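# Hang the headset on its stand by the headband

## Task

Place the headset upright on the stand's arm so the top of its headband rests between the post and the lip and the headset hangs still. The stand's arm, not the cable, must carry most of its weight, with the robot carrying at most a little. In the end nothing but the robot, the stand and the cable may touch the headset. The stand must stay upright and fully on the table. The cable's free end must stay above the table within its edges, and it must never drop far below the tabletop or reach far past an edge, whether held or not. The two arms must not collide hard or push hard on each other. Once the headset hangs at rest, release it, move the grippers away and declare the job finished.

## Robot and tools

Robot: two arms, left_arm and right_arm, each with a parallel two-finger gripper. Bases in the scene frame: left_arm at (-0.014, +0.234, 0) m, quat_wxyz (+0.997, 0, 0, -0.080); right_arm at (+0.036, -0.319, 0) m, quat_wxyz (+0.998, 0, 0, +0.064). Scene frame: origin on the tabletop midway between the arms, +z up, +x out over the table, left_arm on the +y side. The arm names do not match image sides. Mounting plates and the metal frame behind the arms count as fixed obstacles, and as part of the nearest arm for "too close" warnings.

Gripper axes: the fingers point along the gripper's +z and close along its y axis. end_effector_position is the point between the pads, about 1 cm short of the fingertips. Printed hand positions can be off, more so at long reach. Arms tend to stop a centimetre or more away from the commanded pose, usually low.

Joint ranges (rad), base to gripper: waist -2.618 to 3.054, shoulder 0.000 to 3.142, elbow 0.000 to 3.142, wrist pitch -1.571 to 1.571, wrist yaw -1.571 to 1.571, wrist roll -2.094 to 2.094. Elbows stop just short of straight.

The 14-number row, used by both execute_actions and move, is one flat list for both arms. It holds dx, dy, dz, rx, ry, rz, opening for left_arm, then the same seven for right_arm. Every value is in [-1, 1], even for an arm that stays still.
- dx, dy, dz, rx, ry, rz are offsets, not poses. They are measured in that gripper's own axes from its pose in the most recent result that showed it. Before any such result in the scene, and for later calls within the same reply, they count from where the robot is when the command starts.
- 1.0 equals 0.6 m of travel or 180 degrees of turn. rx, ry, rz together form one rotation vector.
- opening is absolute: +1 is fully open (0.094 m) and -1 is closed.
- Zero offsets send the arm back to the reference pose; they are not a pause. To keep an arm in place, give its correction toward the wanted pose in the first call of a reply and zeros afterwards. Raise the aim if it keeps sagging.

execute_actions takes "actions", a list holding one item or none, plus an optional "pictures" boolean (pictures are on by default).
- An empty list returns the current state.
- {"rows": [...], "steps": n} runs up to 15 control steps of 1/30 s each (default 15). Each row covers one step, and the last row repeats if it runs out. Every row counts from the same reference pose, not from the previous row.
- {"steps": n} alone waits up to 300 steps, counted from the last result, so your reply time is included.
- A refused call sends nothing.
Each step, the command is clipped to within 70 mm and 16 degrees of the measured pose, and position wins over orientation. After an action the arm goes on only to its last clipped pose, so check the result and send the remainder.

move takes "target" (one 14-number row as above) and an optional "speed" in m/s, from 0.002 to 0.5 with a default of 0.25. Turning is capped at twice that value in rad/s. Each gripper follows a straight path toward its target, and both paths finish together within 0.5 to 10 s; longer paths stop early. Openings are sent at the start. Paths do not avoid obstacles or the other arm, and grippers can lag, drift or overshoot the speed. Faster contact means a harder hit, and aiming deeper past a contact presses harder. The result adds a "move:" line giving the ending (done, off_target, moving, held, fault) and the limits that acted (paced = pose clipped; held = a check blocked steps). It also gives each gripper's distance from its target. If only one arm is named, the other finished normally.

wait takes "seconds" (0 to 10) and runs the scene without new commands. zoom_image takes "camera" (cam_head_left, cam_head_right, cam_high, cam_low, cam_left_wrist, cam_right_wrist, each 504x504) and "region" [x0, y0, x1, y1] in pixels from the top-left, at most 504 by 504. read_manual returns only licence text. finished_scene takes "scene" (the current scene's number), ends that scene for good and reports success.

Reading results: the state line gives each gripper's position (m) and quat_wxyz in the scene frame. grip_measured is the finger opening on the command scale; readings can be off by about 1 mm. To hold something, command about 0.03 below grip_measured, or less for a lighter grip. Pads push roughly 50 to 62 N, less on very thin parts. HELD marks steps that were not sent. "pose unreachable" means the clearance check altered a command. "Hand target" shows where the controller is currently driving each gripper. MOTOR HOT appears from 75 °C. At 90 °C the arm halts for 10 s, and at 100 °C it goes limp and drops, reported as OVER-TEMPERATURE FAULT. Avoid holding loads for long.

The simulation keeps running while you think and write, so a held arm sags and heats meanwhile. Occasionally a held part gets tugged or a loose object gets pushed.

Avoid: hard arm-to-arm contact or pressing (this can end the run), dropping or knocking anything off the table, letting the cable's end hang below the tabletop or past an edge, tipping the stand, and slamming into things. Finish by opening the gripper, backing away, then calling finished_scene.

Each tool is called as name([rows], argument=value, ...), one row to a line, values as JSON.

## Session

execute_actions(actions=[])

Scene clock: 0.00 s of 4500.00 s.
left_arm: end_effector_position=(+0.2681, +0.0350, +0.2226) grip_measured=+1.000 end_effector_quat_wxyz=(+0.528, +0.443, +0.590, -0.419) | right_arm: end_effector_position=(+0.4743, -0.5342, +0.3762) grip_measured=+1.000 end_effector_quat_wxyz=(+0.127, +0.817, +0.318, +0.463)
Joint positions: left_arm=[0.042 1.291 0.57  0.478 1.187 0.2   0.094] | right_arm=[-0.804  1.953  2.378 -1.158 -0.635  2.013  0.094]
Joint velocities: left_arm=[-0.002  0.002 -0.007 -0.007  0.007 -0.066  0.   ] | right_arm=[-0.007  0.002 -0.012  0.022  0.022  0.022  0.   ]
Motor temperatures (°C, as the motors report them): left_arm=[26 30 30 29 26 28] | right_arm=[26 35 29 30 28 26]
Hand target (left_arm): +0.268, +0.035, +0.232; +0.539, +0.452, +0.578, -0.414
Hand target (right_arm): +0.472, -0.532, +0.379; +0.127, +0.816, +0.320, +0.464

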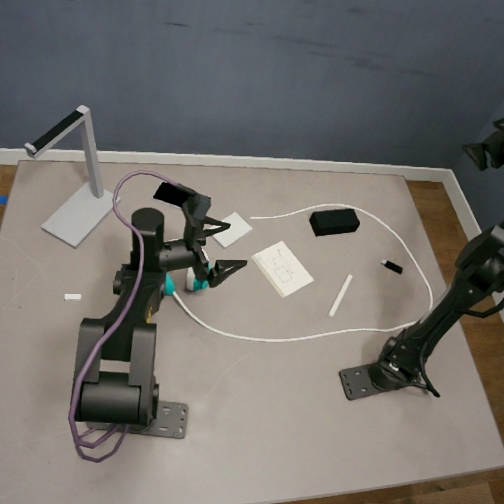

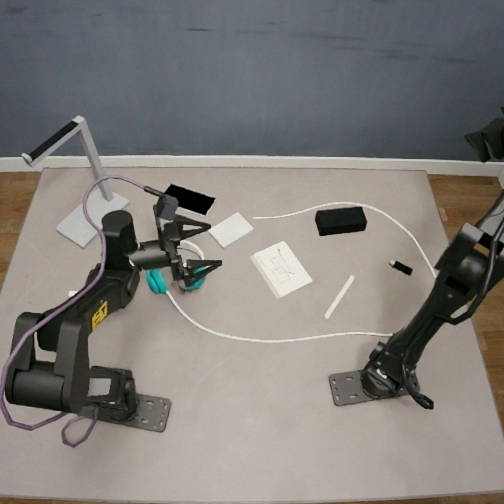

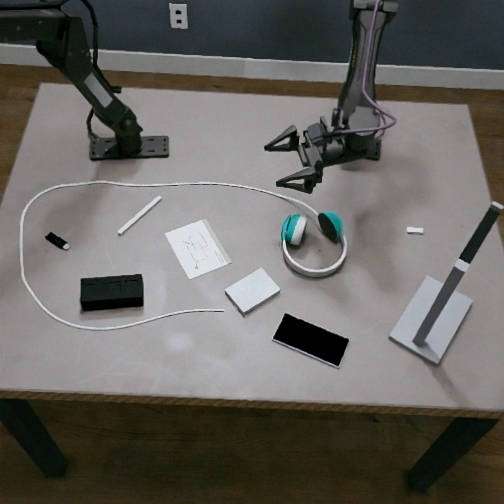

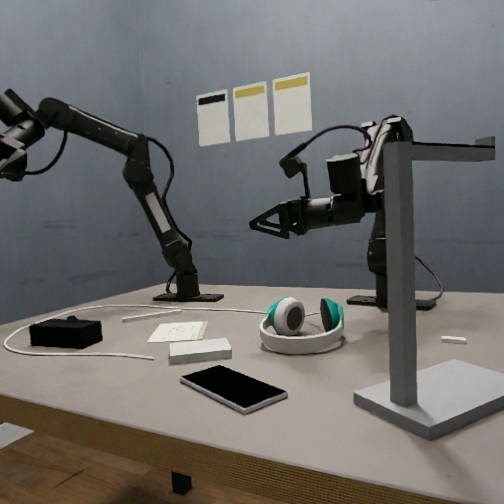

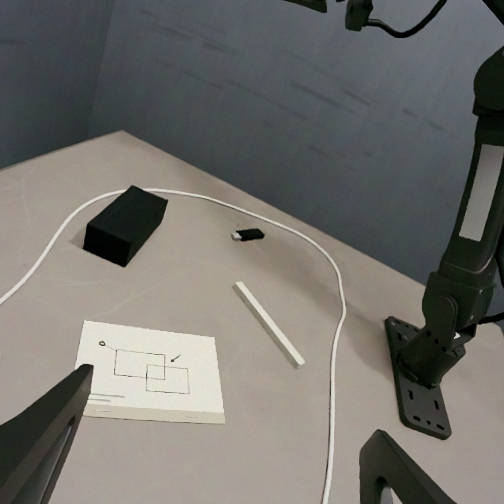

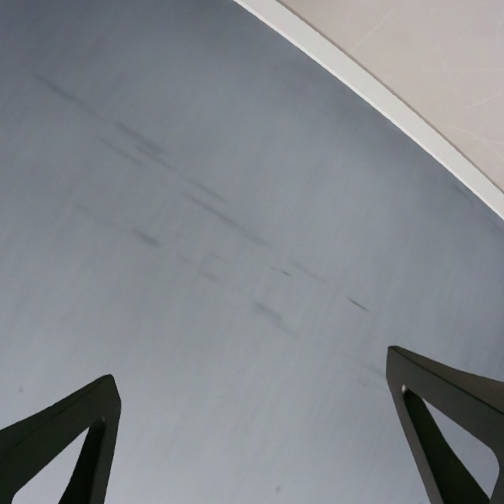

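move(target=[0.17,0.28,0.029,-0.48,0.267,-0.517,0.2,0,0,0,0,0,0,1])

Scene clock: 23.37 s of 4500.00 s.
left_arm: end_effector_position=(+0.4192, +0.0654, +0.0963) grip_measured=+0.202 end_effector_quat_wxyz=(-0.016, -0.372, +0.928, -0.007) | right_arm: end_effector_position=(+0.4743, -0.5342, +0.3762) grip_measured=+1.000 end_effector_quat_wxyz=(+0.127, +0.817, +0.318, +0.463)
Joint positions: left_arm=[-0.201  2.447  2.435 -1.572  0.032 -1.123  0.056] | right_arm=[-0.804  1.953  2.378 -1.158 -0.635  2.013  0.094]
Joint velocities: left_arm=[-0.002  0.012 -0.002  0.037  0.022 -0.051 -0.   ] | right_arm=[-0.007 -0.002  0.022  0.007  0.007 -0.007  0.   ]
Motor temperatures (°C, as the motors report them): left_arm=[26 32 33 31 26 28] | right_arm=[26 40 31 32 28 26]
Hand target (left_arm): +0.425, +0.070, +0.112; +0.005, -0.378, +0.926, -0.013
Hand target (right_arm): +0.474, -0.534, +0.376; +0.127, +0.817, +0.318, +0.463
Off the commanded pose (left_arm): 0.022 m, 2 deg.
Off the commanded pose (right_arm): 0.000 m, 0 deg.
joint sent to its limit (left arm) — the command would take joint 4 (wrist pitch) past its lower limit, so that joint was sent only as far as its limit.
After step 90, 14.97 s passed at rest.
move: off_target (left_arm)

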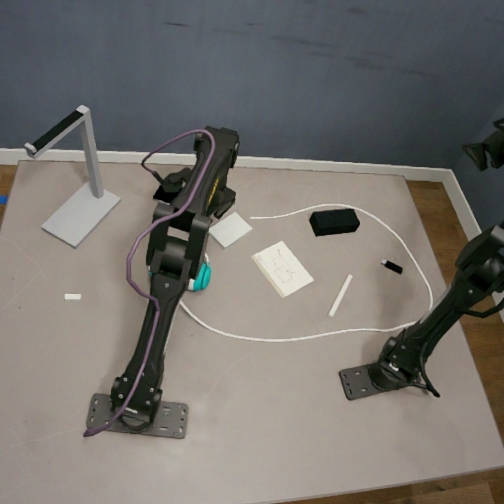

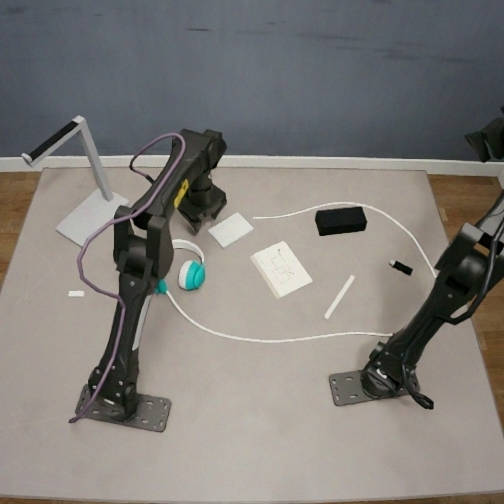

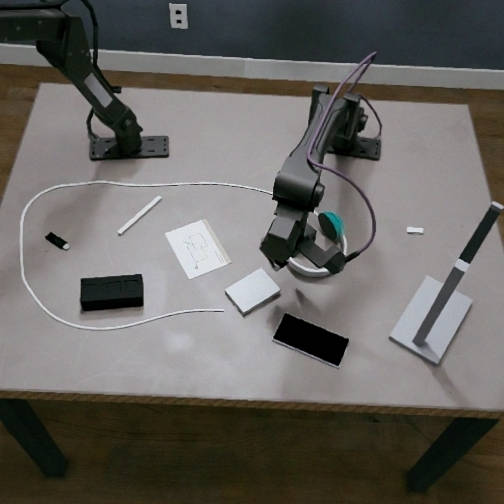

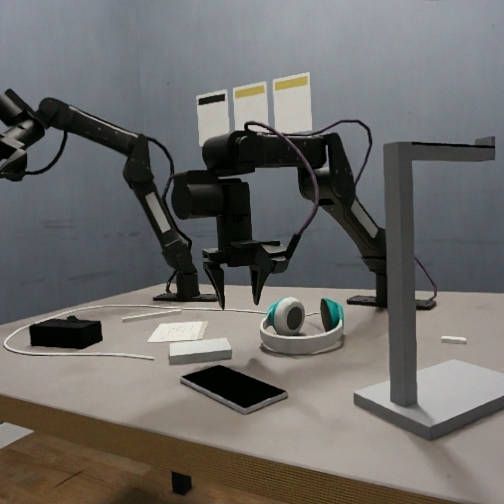

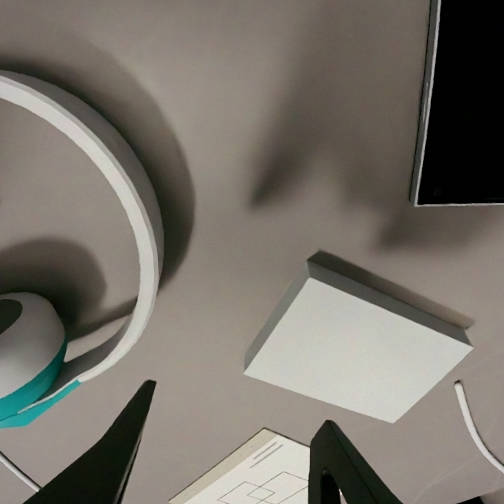

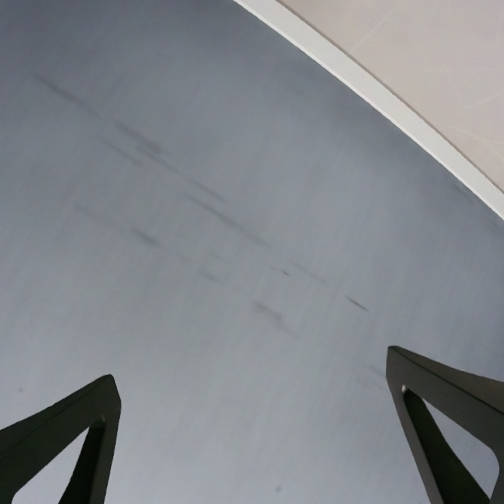

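move(target=[-0.045,0.07,0.02,0,0,0,0.2,0,0,0,0,0,0,1], speed=0.1)

Scene clock: 29.70 s of 4500.00 s.
left_arm: end_effector_position=(+0.4074, +0.1139, +0.0722) grip_measured=+0.202 end_effector_quat_wxyz=(-0.030, -0.375, +0.926, +0.002) | right_arm: end_effector_position=(+0.4743, -0.5342, +0.3762) grip_measured=+1.000 end_effector_quat_wxyz=(+0.127, +0.817, +0.318, +0.463)
Joint positions: left_arm=[-0.106  2.316  2.106 -1.411  0.033 -1.034  0.056] | right_arm=[-0.804  1.953  2.378 -1.158 -0.635  2.013  0.094]
Joint velocities: left_arm=[ 0.002 -0.002  0.007 -0.022 -0.051 -0.022 -0.   ] | right_arm=[ 0.012  0.012 -0.037 -0.007 -0.051 -0.007  0.   ]
Motor temperatures (°C, as the motors report them): left_arm=[26 37 33 30 26 28] | right_arm=[26 41 31 32 28 26]
Hand target (left_arm): +0.409, +0.114, +0.084; -0.016, -0.372, +0.928, -0.007
Hand target (right_arm): +0.474, -0.534, +0.376; +0.127, +0.817, +0.318, +0.463
Off the commanded pose (left_arm): 0.011 m, 2 deg.
Off the commanded pose (right_arm): 0.000 m, 0 deg.
After step 90, 2.30 s passed at rest.
move: off_target (left_arm)

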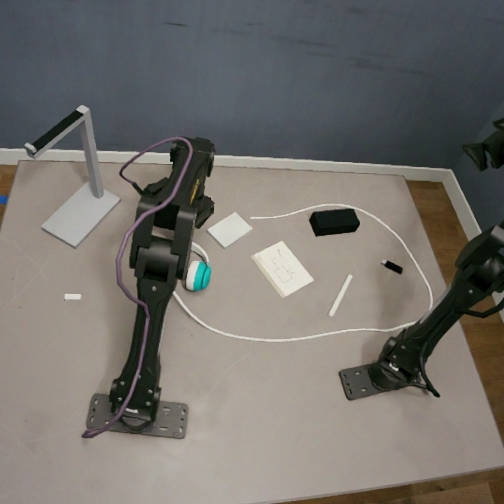

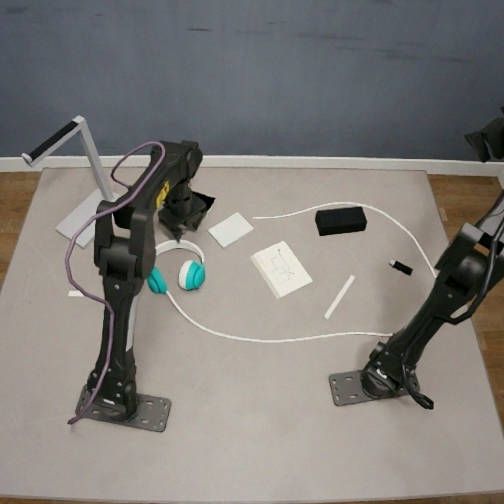

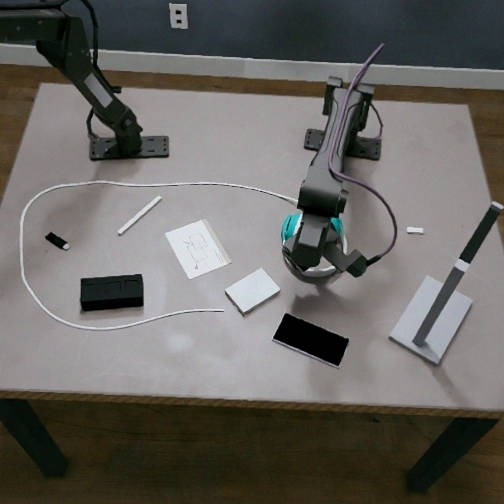

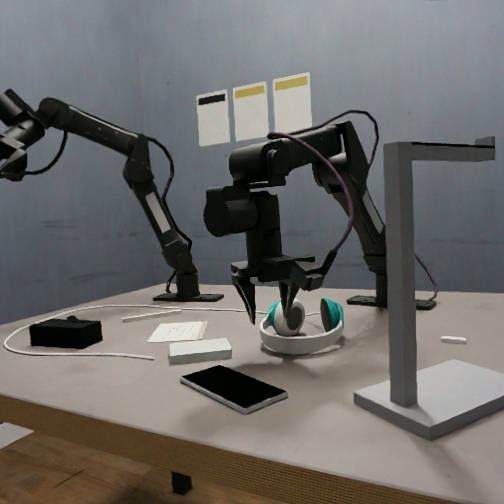

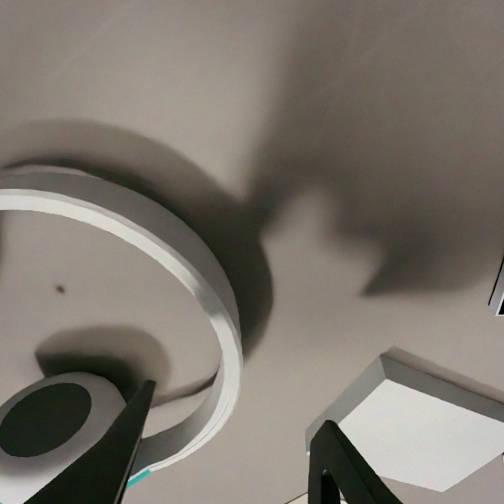

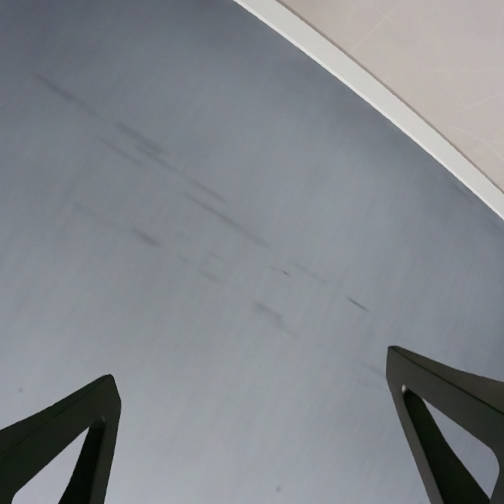

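move(target=[0,0.01,0.062,0,-0.02,0,0,0,0,0,0,0,0,1], speed=0.06)

Scene clock: 33.60 s of 4500.00 s.
left_arm: end_effector_position=(+0.3988, +0.1166, +0.0235) grip_measured=+0.002 end_effector_quat_wxyz=(-0.022, -0.375, +0.927, +0.015) | right_arm: end_effector_position=(+0.4743, -0.5342, +0.3762) grip_measured=+1.000 end_effector_quat_wxyz=(+0.127, +0.817, +0.318, +0.463)
Joint positions: left_arm=[-0.118  2.294  1.875 -1.205  0.004 -1.046  0.047] | right_arm=[-0.804  1.953  2.378 -1.158 -0.635  2.013  0.094]
Joint velocities: left_arm=[ 0.002 -0.007  0.007 -0.066 -0.081 -0.007  0.   ] | right_arm=[-0.012 -0.002  0.002  0.022 -0.037 -0.007  0.   ]
Motor temperatures (°C, as the motors report them): left_arm=[26 39 33 30 26 28] | right_arm=[26 41 31 32 28 26]
Hand target (left_arm): +0.402, +0.117, +0.035; -0.002, -0.375, +0.927, +0.014
Hand target (right_arm): +0.474, -0.534, +0.376; +0.127, +0.817, +0.318, +0.463
Off the commanded pose (left_arm): 0.012 m, 2 deg.
Off the commanded pose (right_arm): 0.000 m, 0 deg.
move: off_target (left_arm)

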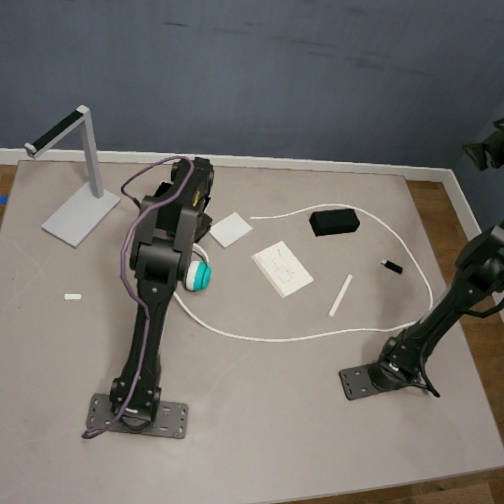

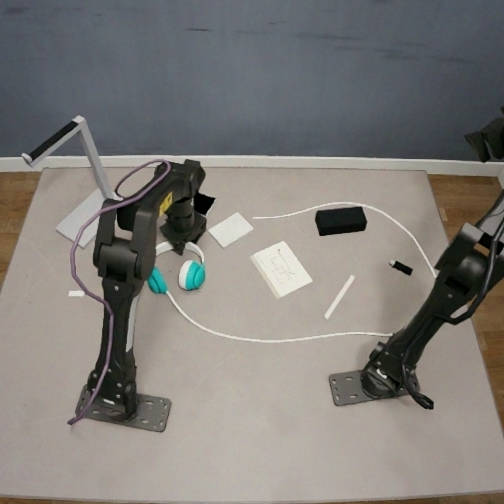

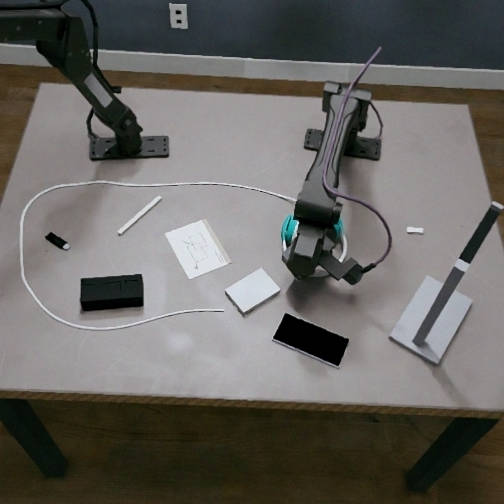

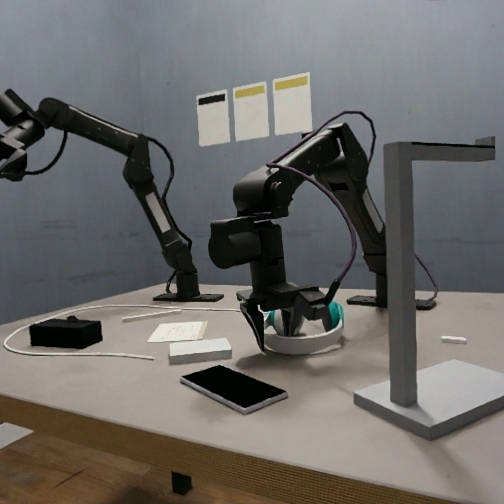

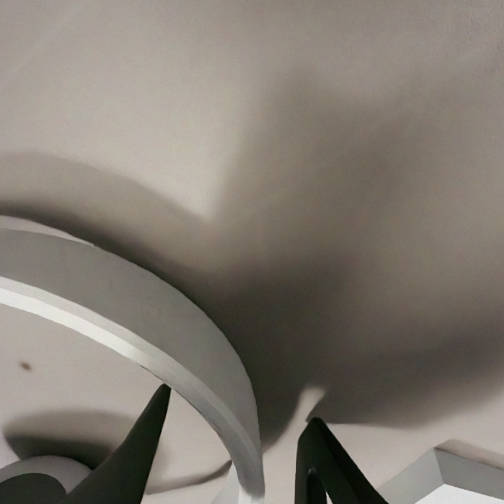

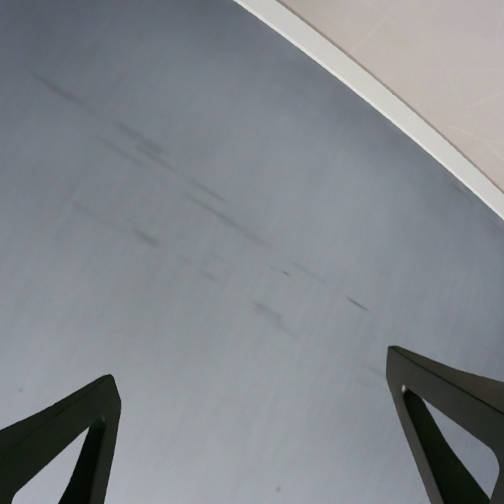

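move(target=[0.01,0,-0.025,0,0,0,-1,0,0,0,0,0,0,1], speed=0.03)

move(target=[0,0,-0.25,0,0,0,-1,0,0,0,0,0,0,1], speed=0.12)

move(target=[-0.1,0.34,-0.37,0.35,-0.36,0,-1,0,0,0,0,0,0,1], speed=0.2)

Scene clock: 46.23 s of 4500.00 s.
left_arm: end_effector_position=(+0.3915, +0.1191, +0.0250) grip_measured=-0.838 end_effector_quat_wxyz=(-0.031, -0.375, +0.926, +0.028) | right_arm: end_effector_position=(+0.4743, -0.5342, +0.3762) grip_measured=+1.000 end_effector_quat_wxyz=(+0.127, +0.817, +0.318, +0.463)
Joint positions: left_arm=[-0.12   2.292  1.875 -1.238 -0.005 -1.049  0.008] | right_arm=[-0.804  1.953  2.378 -1.158 -0.635  2.013  0.094]
Joint velocities: left_arm=[ 0.007 -0.002 -0.017  0.051 -0.022 -0.007  0.001] | right_arm=[-0.002 -0.012  0.012  0.007  0.037  0.007  0.   ]
Motor temperatures (°C, as the motors report them): left_arm=[26 44 32 30 26 28] | right_arm=[26 42 31 33 28 26]
Hand target (left_arm): +0.395, +0.112, +0.039; -0.022, -0.375, +0.927, +0.015
Hand target (right_arm): +0.474, -0.534, +0.376; +0.127, +0.817, +0.318, +0.463
Off the commanded pose (left_arm): 0.016 m, 2 deg.
Off the commanded pose (right_arm): 0.000 m, 0 deg.
After step 90, 8.87 s passed at rest.
move: off_target (left_arm)

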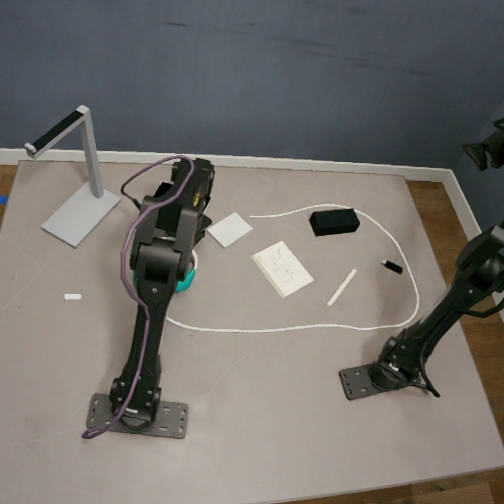

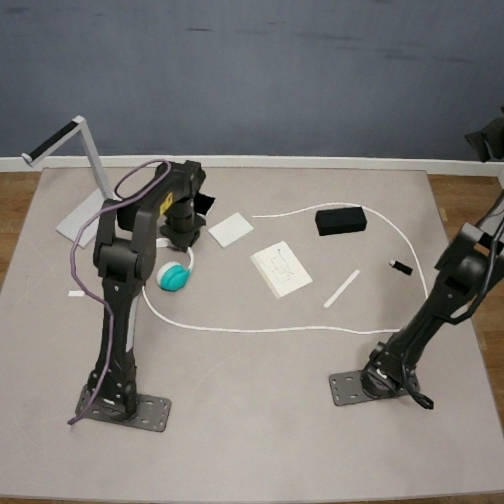

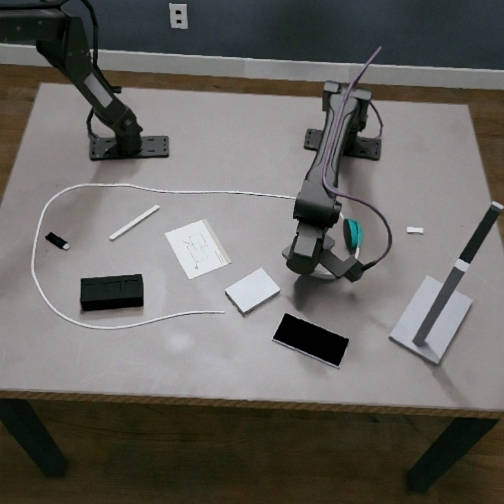

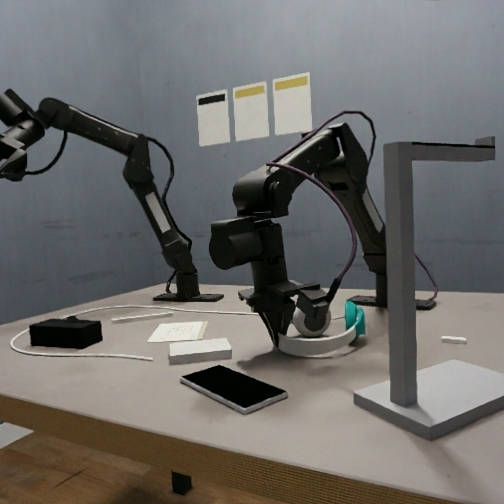

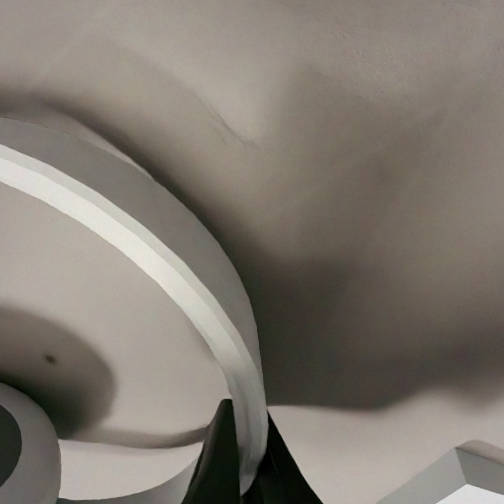

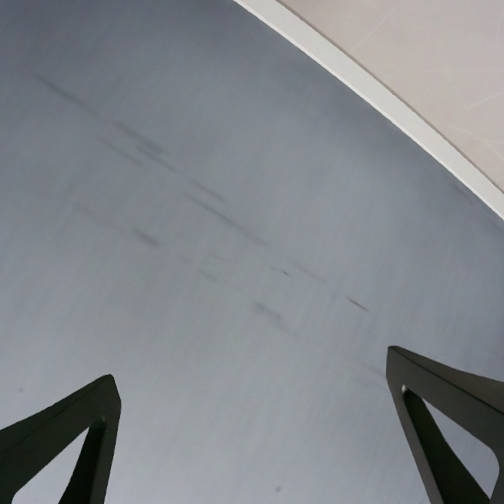

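Scene clock: 47.87 s of 4500.00 s.
left_arm: end_effector_position=(+0.4020, +0.1146, +0.1561) grip_measured=-0.837 end_effector_quat_wxyz=(+0.023, -0.375, +0.927, -0.020) | right_arm: end_effector_position=(+0.4743, -0.5342, +0.3762) grip_measured=+1.000 end_effector_quat_wxyz=(+0.127, +0.817, +0.318, +0.463)
Joint positions: left_arm=[-0.12   2.206  2.259 -1.563  0.003 -1.049  0.008] | right_arm=[-0.804  1.953  2.378 -1.158 -0.635  2.013  0.094]
Joint velocities: left_arm=[ 0.007 -0.002  0.002  0.022 -0.007  0.037 -0.001] | right_arm=[ 0.007 -0.007  0.007  0.007 -0.007 -0.007  0.   ]
Motor temperatures (°C, as the motors report them): left_arm=[26 44 32 30 26 28] | right_arm=[26 42 31 33 28 26]
Hand target (left_arm): +0.401, +0.115, +0.174; +0.039, -0.374, +0.926, -0.028
Hand target (right_arm): +0.474, -0.534, +0.376; +0.127, +0.817, +0.318, +0.463
Off the commanded pose (left_arm): 0.018 m, 8 deg.
Off the commanded pose (right_arm): 0.000 m, 0 deg.
joint sent to its limit (left arm) — the command would take joint 4 (wrist pitch) past its lower limit, so that joint was sent only as far as its limit.
move: off_target (left_arm)

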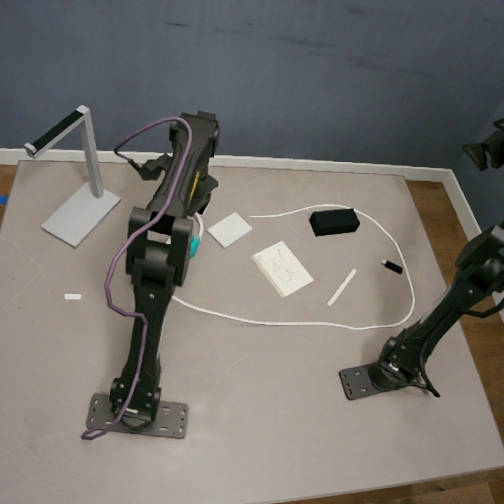

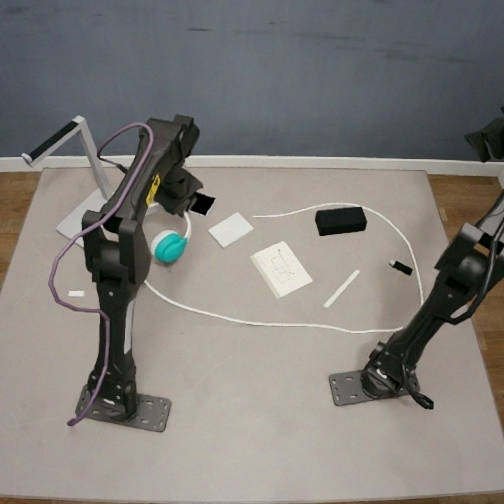

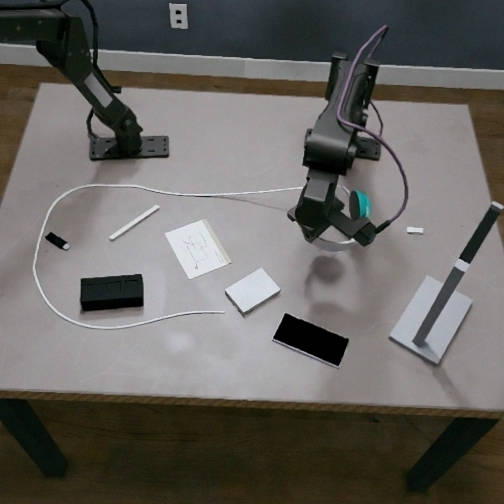

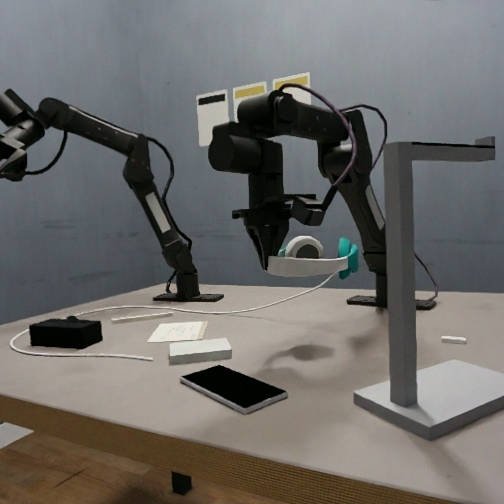

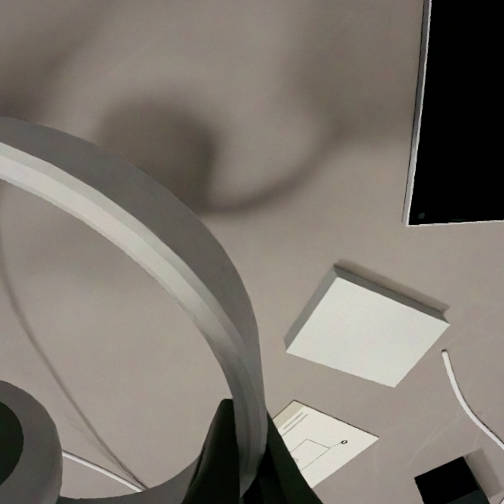

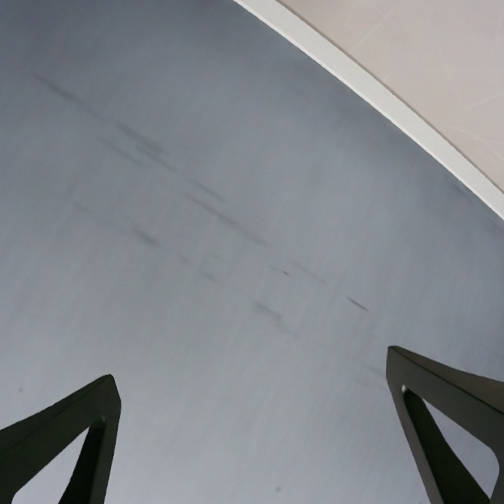

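Scene clock: 52.53 s of 4500.00 s.
left_arm: end_effector_position=(+0.2911, +0.3057, +0.3484) grip_measured=-0.836 end_effector_quat_wxyz=(+0.646, -0.289, +0.650, -0.275) | right_arm: end_effector_position=(+0.4743, -0.5342, +0.3762) grip_measured=+1.000 end_effector_quat_wxyz=(+0.127, +0.817, +0.318, +0.463)
Joint positions: left_arm=[ 0.651  0.755  0.723  0.018  0.476 -0.815  0.008] | right_arm=[-0.804  1.953  2.378 -1.158 -0.635  2.013  0.094]
Joint velocities: left_arm=[ 0.007 -0.007 -0.002 -0.022 -0.066 -0.007  0.   ] | right_arm=[ 0.002  0.002 -0.007 -0.007  0.022  0.022  0.   ]
Motor temperatures (°C, as the motors report them): left_arm=[26 42 32 31 26 28] | right_arm=[26 42 31 33 28 26]
Hand target (left_arm): +0.287, +0.304, +0.370; +0.677, -0.260, +0.633, -0.270
Hand target (right_arm): +0.474, -0.534, +0.376; +0.127, +0.817, +0.318, +0.463
Off the commanded pose (left_arm): 0.020 m, 5 deg.
Off the commanded pose (right_arm): 0.000 m, 0 deg.
move: off_target (left_arm)

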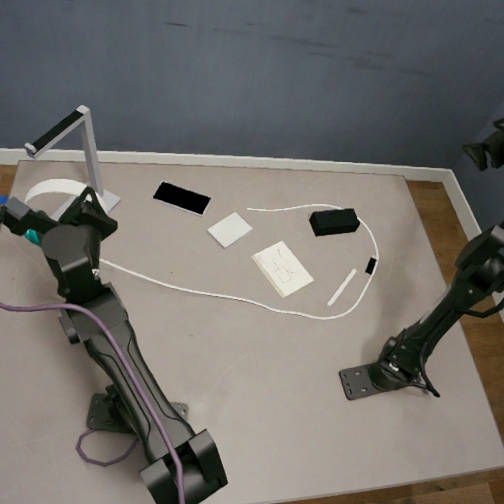

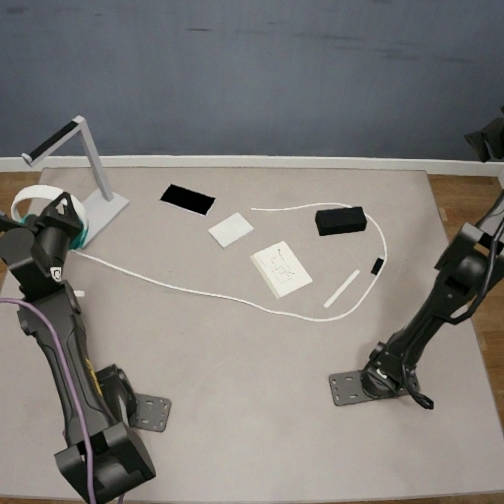

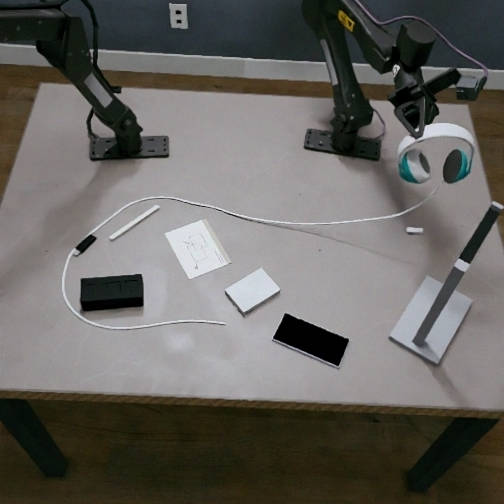

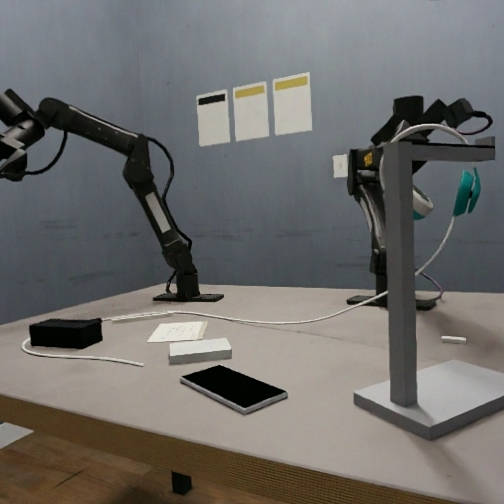

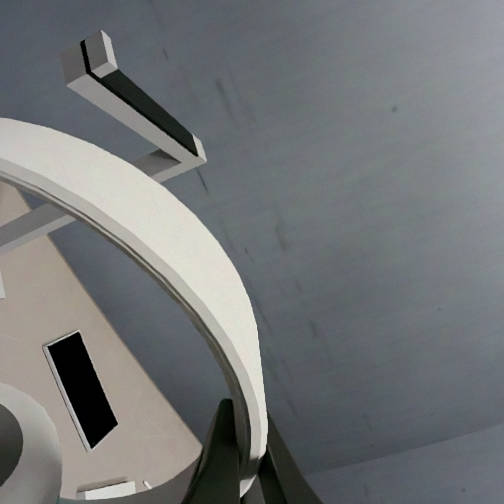

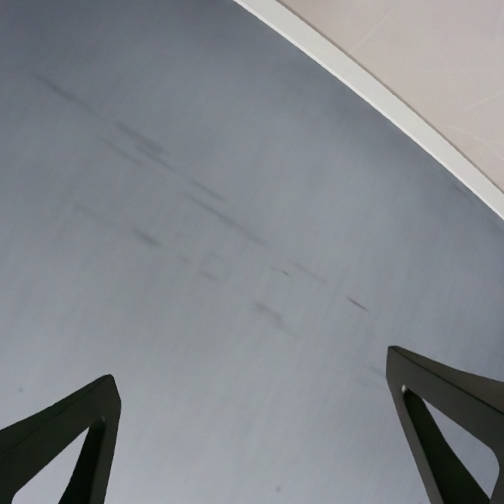

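move(target=[-0.24,0.02,0.03,0.115,0.085,0,-1,0,0,0,0,0,0,1], speed=0.12)

Scene clock: 60.30 s of 4500.00 s.
left_arm: end_effector_position=(+0.3108, +0.4218, +0.4213) grip_measured=-0.836 end_effector_quat_wxyz=(+0.573, -0.158, +0.672, -0.442) | right_arm: end_effector_position=(+0.4743, -0.5342, +0.3762) grip_measured=+1.000 end_effector_quat_wxyz=(+0.127, +0.817, +0.318, +0.463)
Joint positions: left_arm=[ 1.17   1.456  1.249  0.55   1.429 -1.227  0.008] | right_arm=[-0.804  1.953  2.378 -1.158 -0.635  2.013  0.094]
Joint velocities: left_arm=[-0.007  0.061  0.017  0.154 -0.051 -0.095  0.001] | right_arm=[-0.007 -0.017 -0.007 -0.095 -0.051  0.007  0.   ]
Motor temperatures (°C, as the motors report them): left_arm=[26 39 33 32 26 28] | right_arm=[26 42 32 33 28 26]
Hand target (left_arm): +0.308, +0.421, +0.434; +0.596, -0.131, +0.673, -0.419
Hand target (right_arm): +0.474, -0.534, +0.376; +0.127, +0.817, +0.318, +0.463
Off the commanded pose (left_arm): 0.017 m, 5 deg.
Off the commanded pose (right_arm): 0.000 m, 0 deg.
After step 90, 1.97 s passed at rest.
move: off_target (left_arm)

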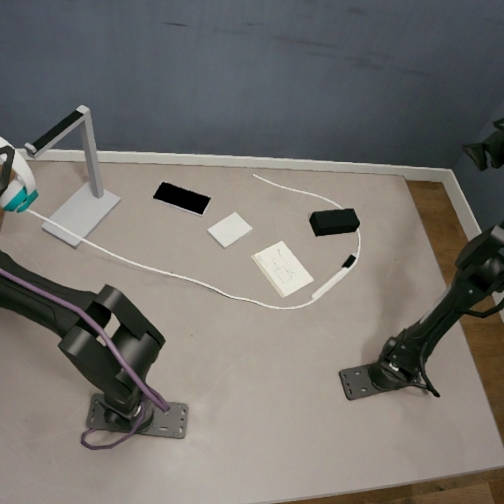

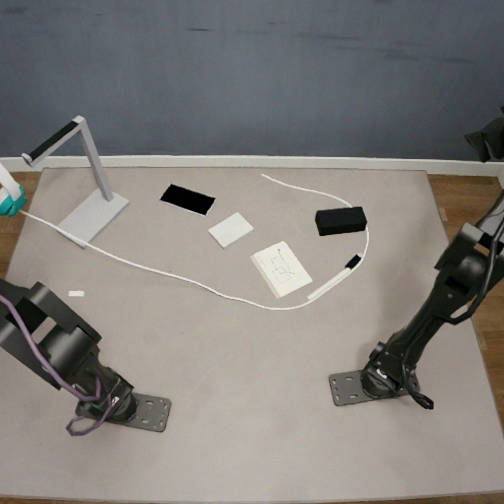

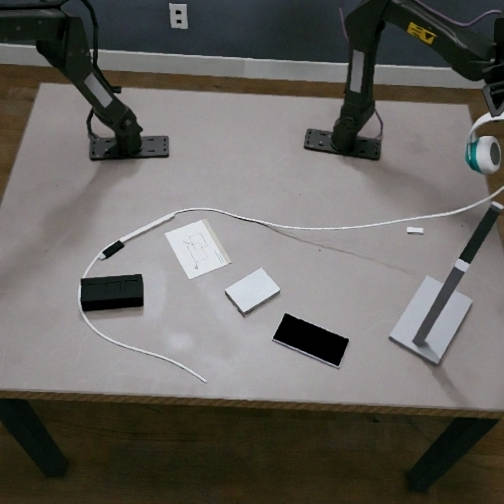

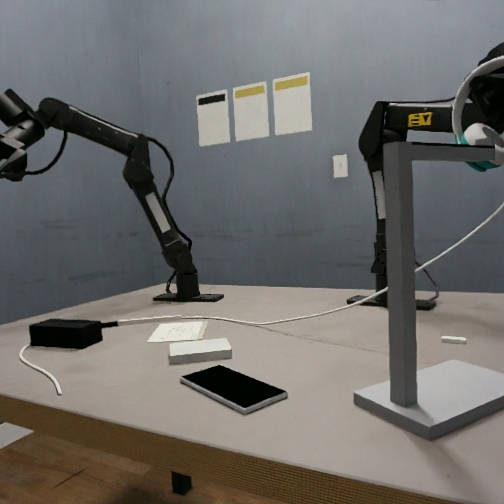

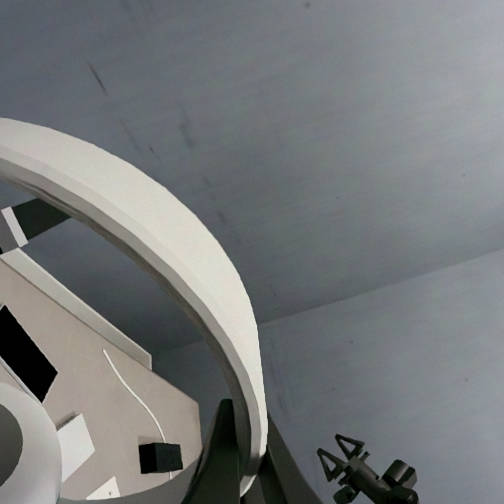

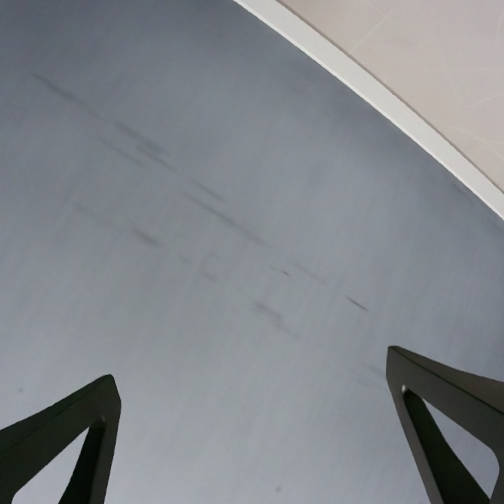

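move(target=[0,0,0.1,-0.02,-0.06,0.03,-1,0,0,0,0,0,0,1], speed=0.06)

Scene clock: 71.70 s of 4500.00 s.
left_arm: end_effector_position=(+0.3717, +0.4046, +0.4021) grip_measured=-0.836 end_effector_quat_wxyz=(+0.617, -0.218, +0.643, -0.399) | right_arm: end_effector_position=(+0.4743, -0.5342, +0.3762) grip_measured=+1.000 end_effector_quat_wxyz=(+0.127, +0.817, +0.318, +0.463)
Joint positions: left_arm=[ 0.943  1.422  1.173  0.401  1.026 -1.031  0.008] | right_arm=[-0.804  1.953  2.378 -1.158 -0.635  2.013  0.094]
Joint velocities: left_arm=[ 0.002 -0.007  0.017  0.007 -0.007 -0.051 -0.002] | right_arm=[ 0.002  0.007 -0.007 -0.037  0.051 -0.022  0.   ]
Motor temperatures (°C, as the motors report them): left_arm=[26 37 33 33 26 28] | right_arm=[26 42 32 33 28 26]
Hand target (left_arm): +0.365, +0.397, +0.424; +0.648, -0.186, +0.636, -0.376
Hand target (right_arm): +0.474, -0.534, +0.376; +0.127, +0.817, +0.318, +0.463
Off the commanded pose (left_arm): 0.024 m, 6 deg.
Off the commanded pose (right_arm): 0.000 m, 0 deg.
After step 90, 6.10 s passed at rest.
move: off_target (left_arm)

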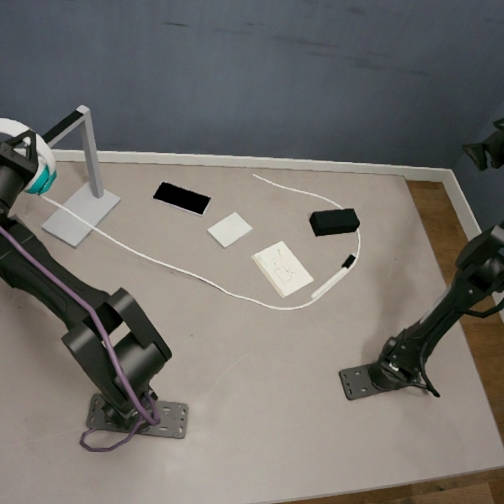

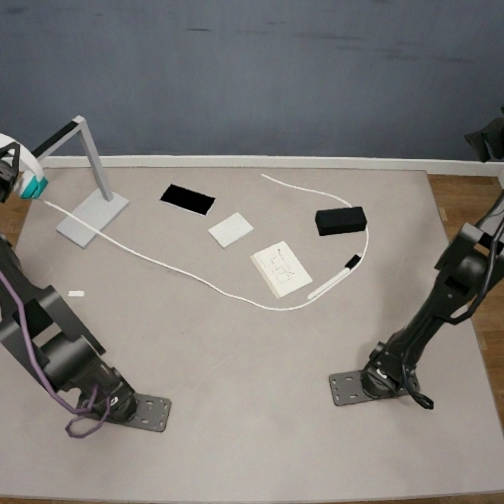

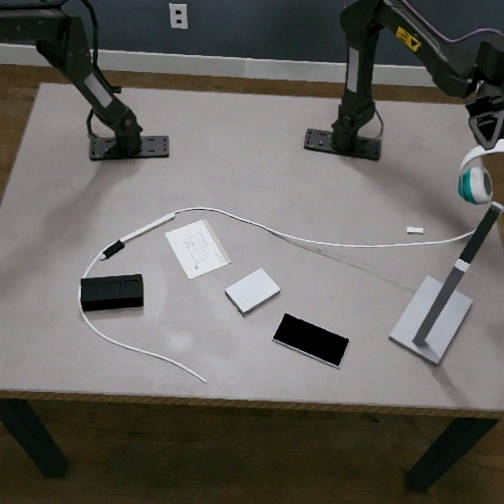

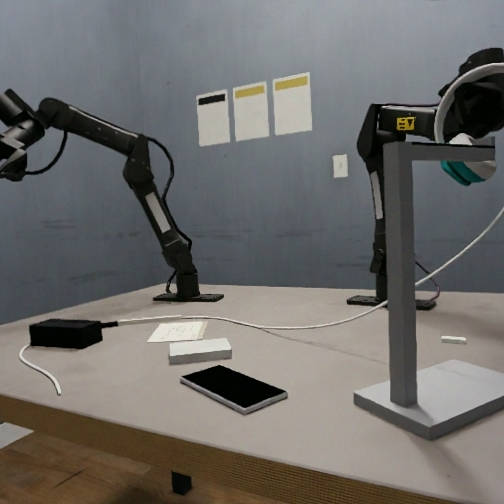

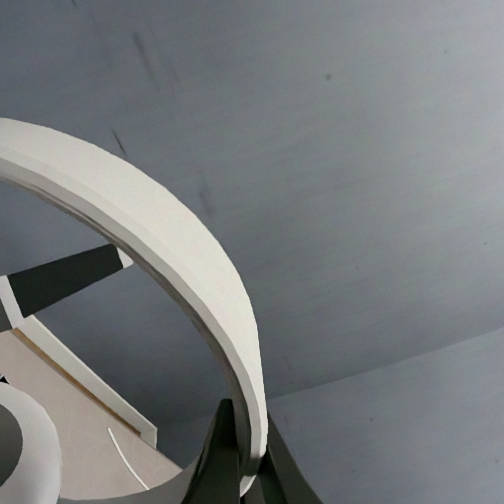

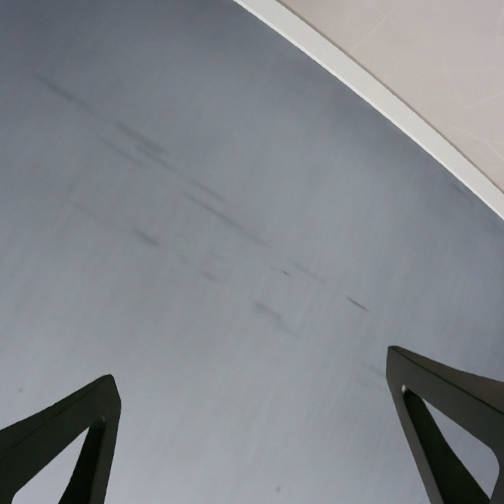

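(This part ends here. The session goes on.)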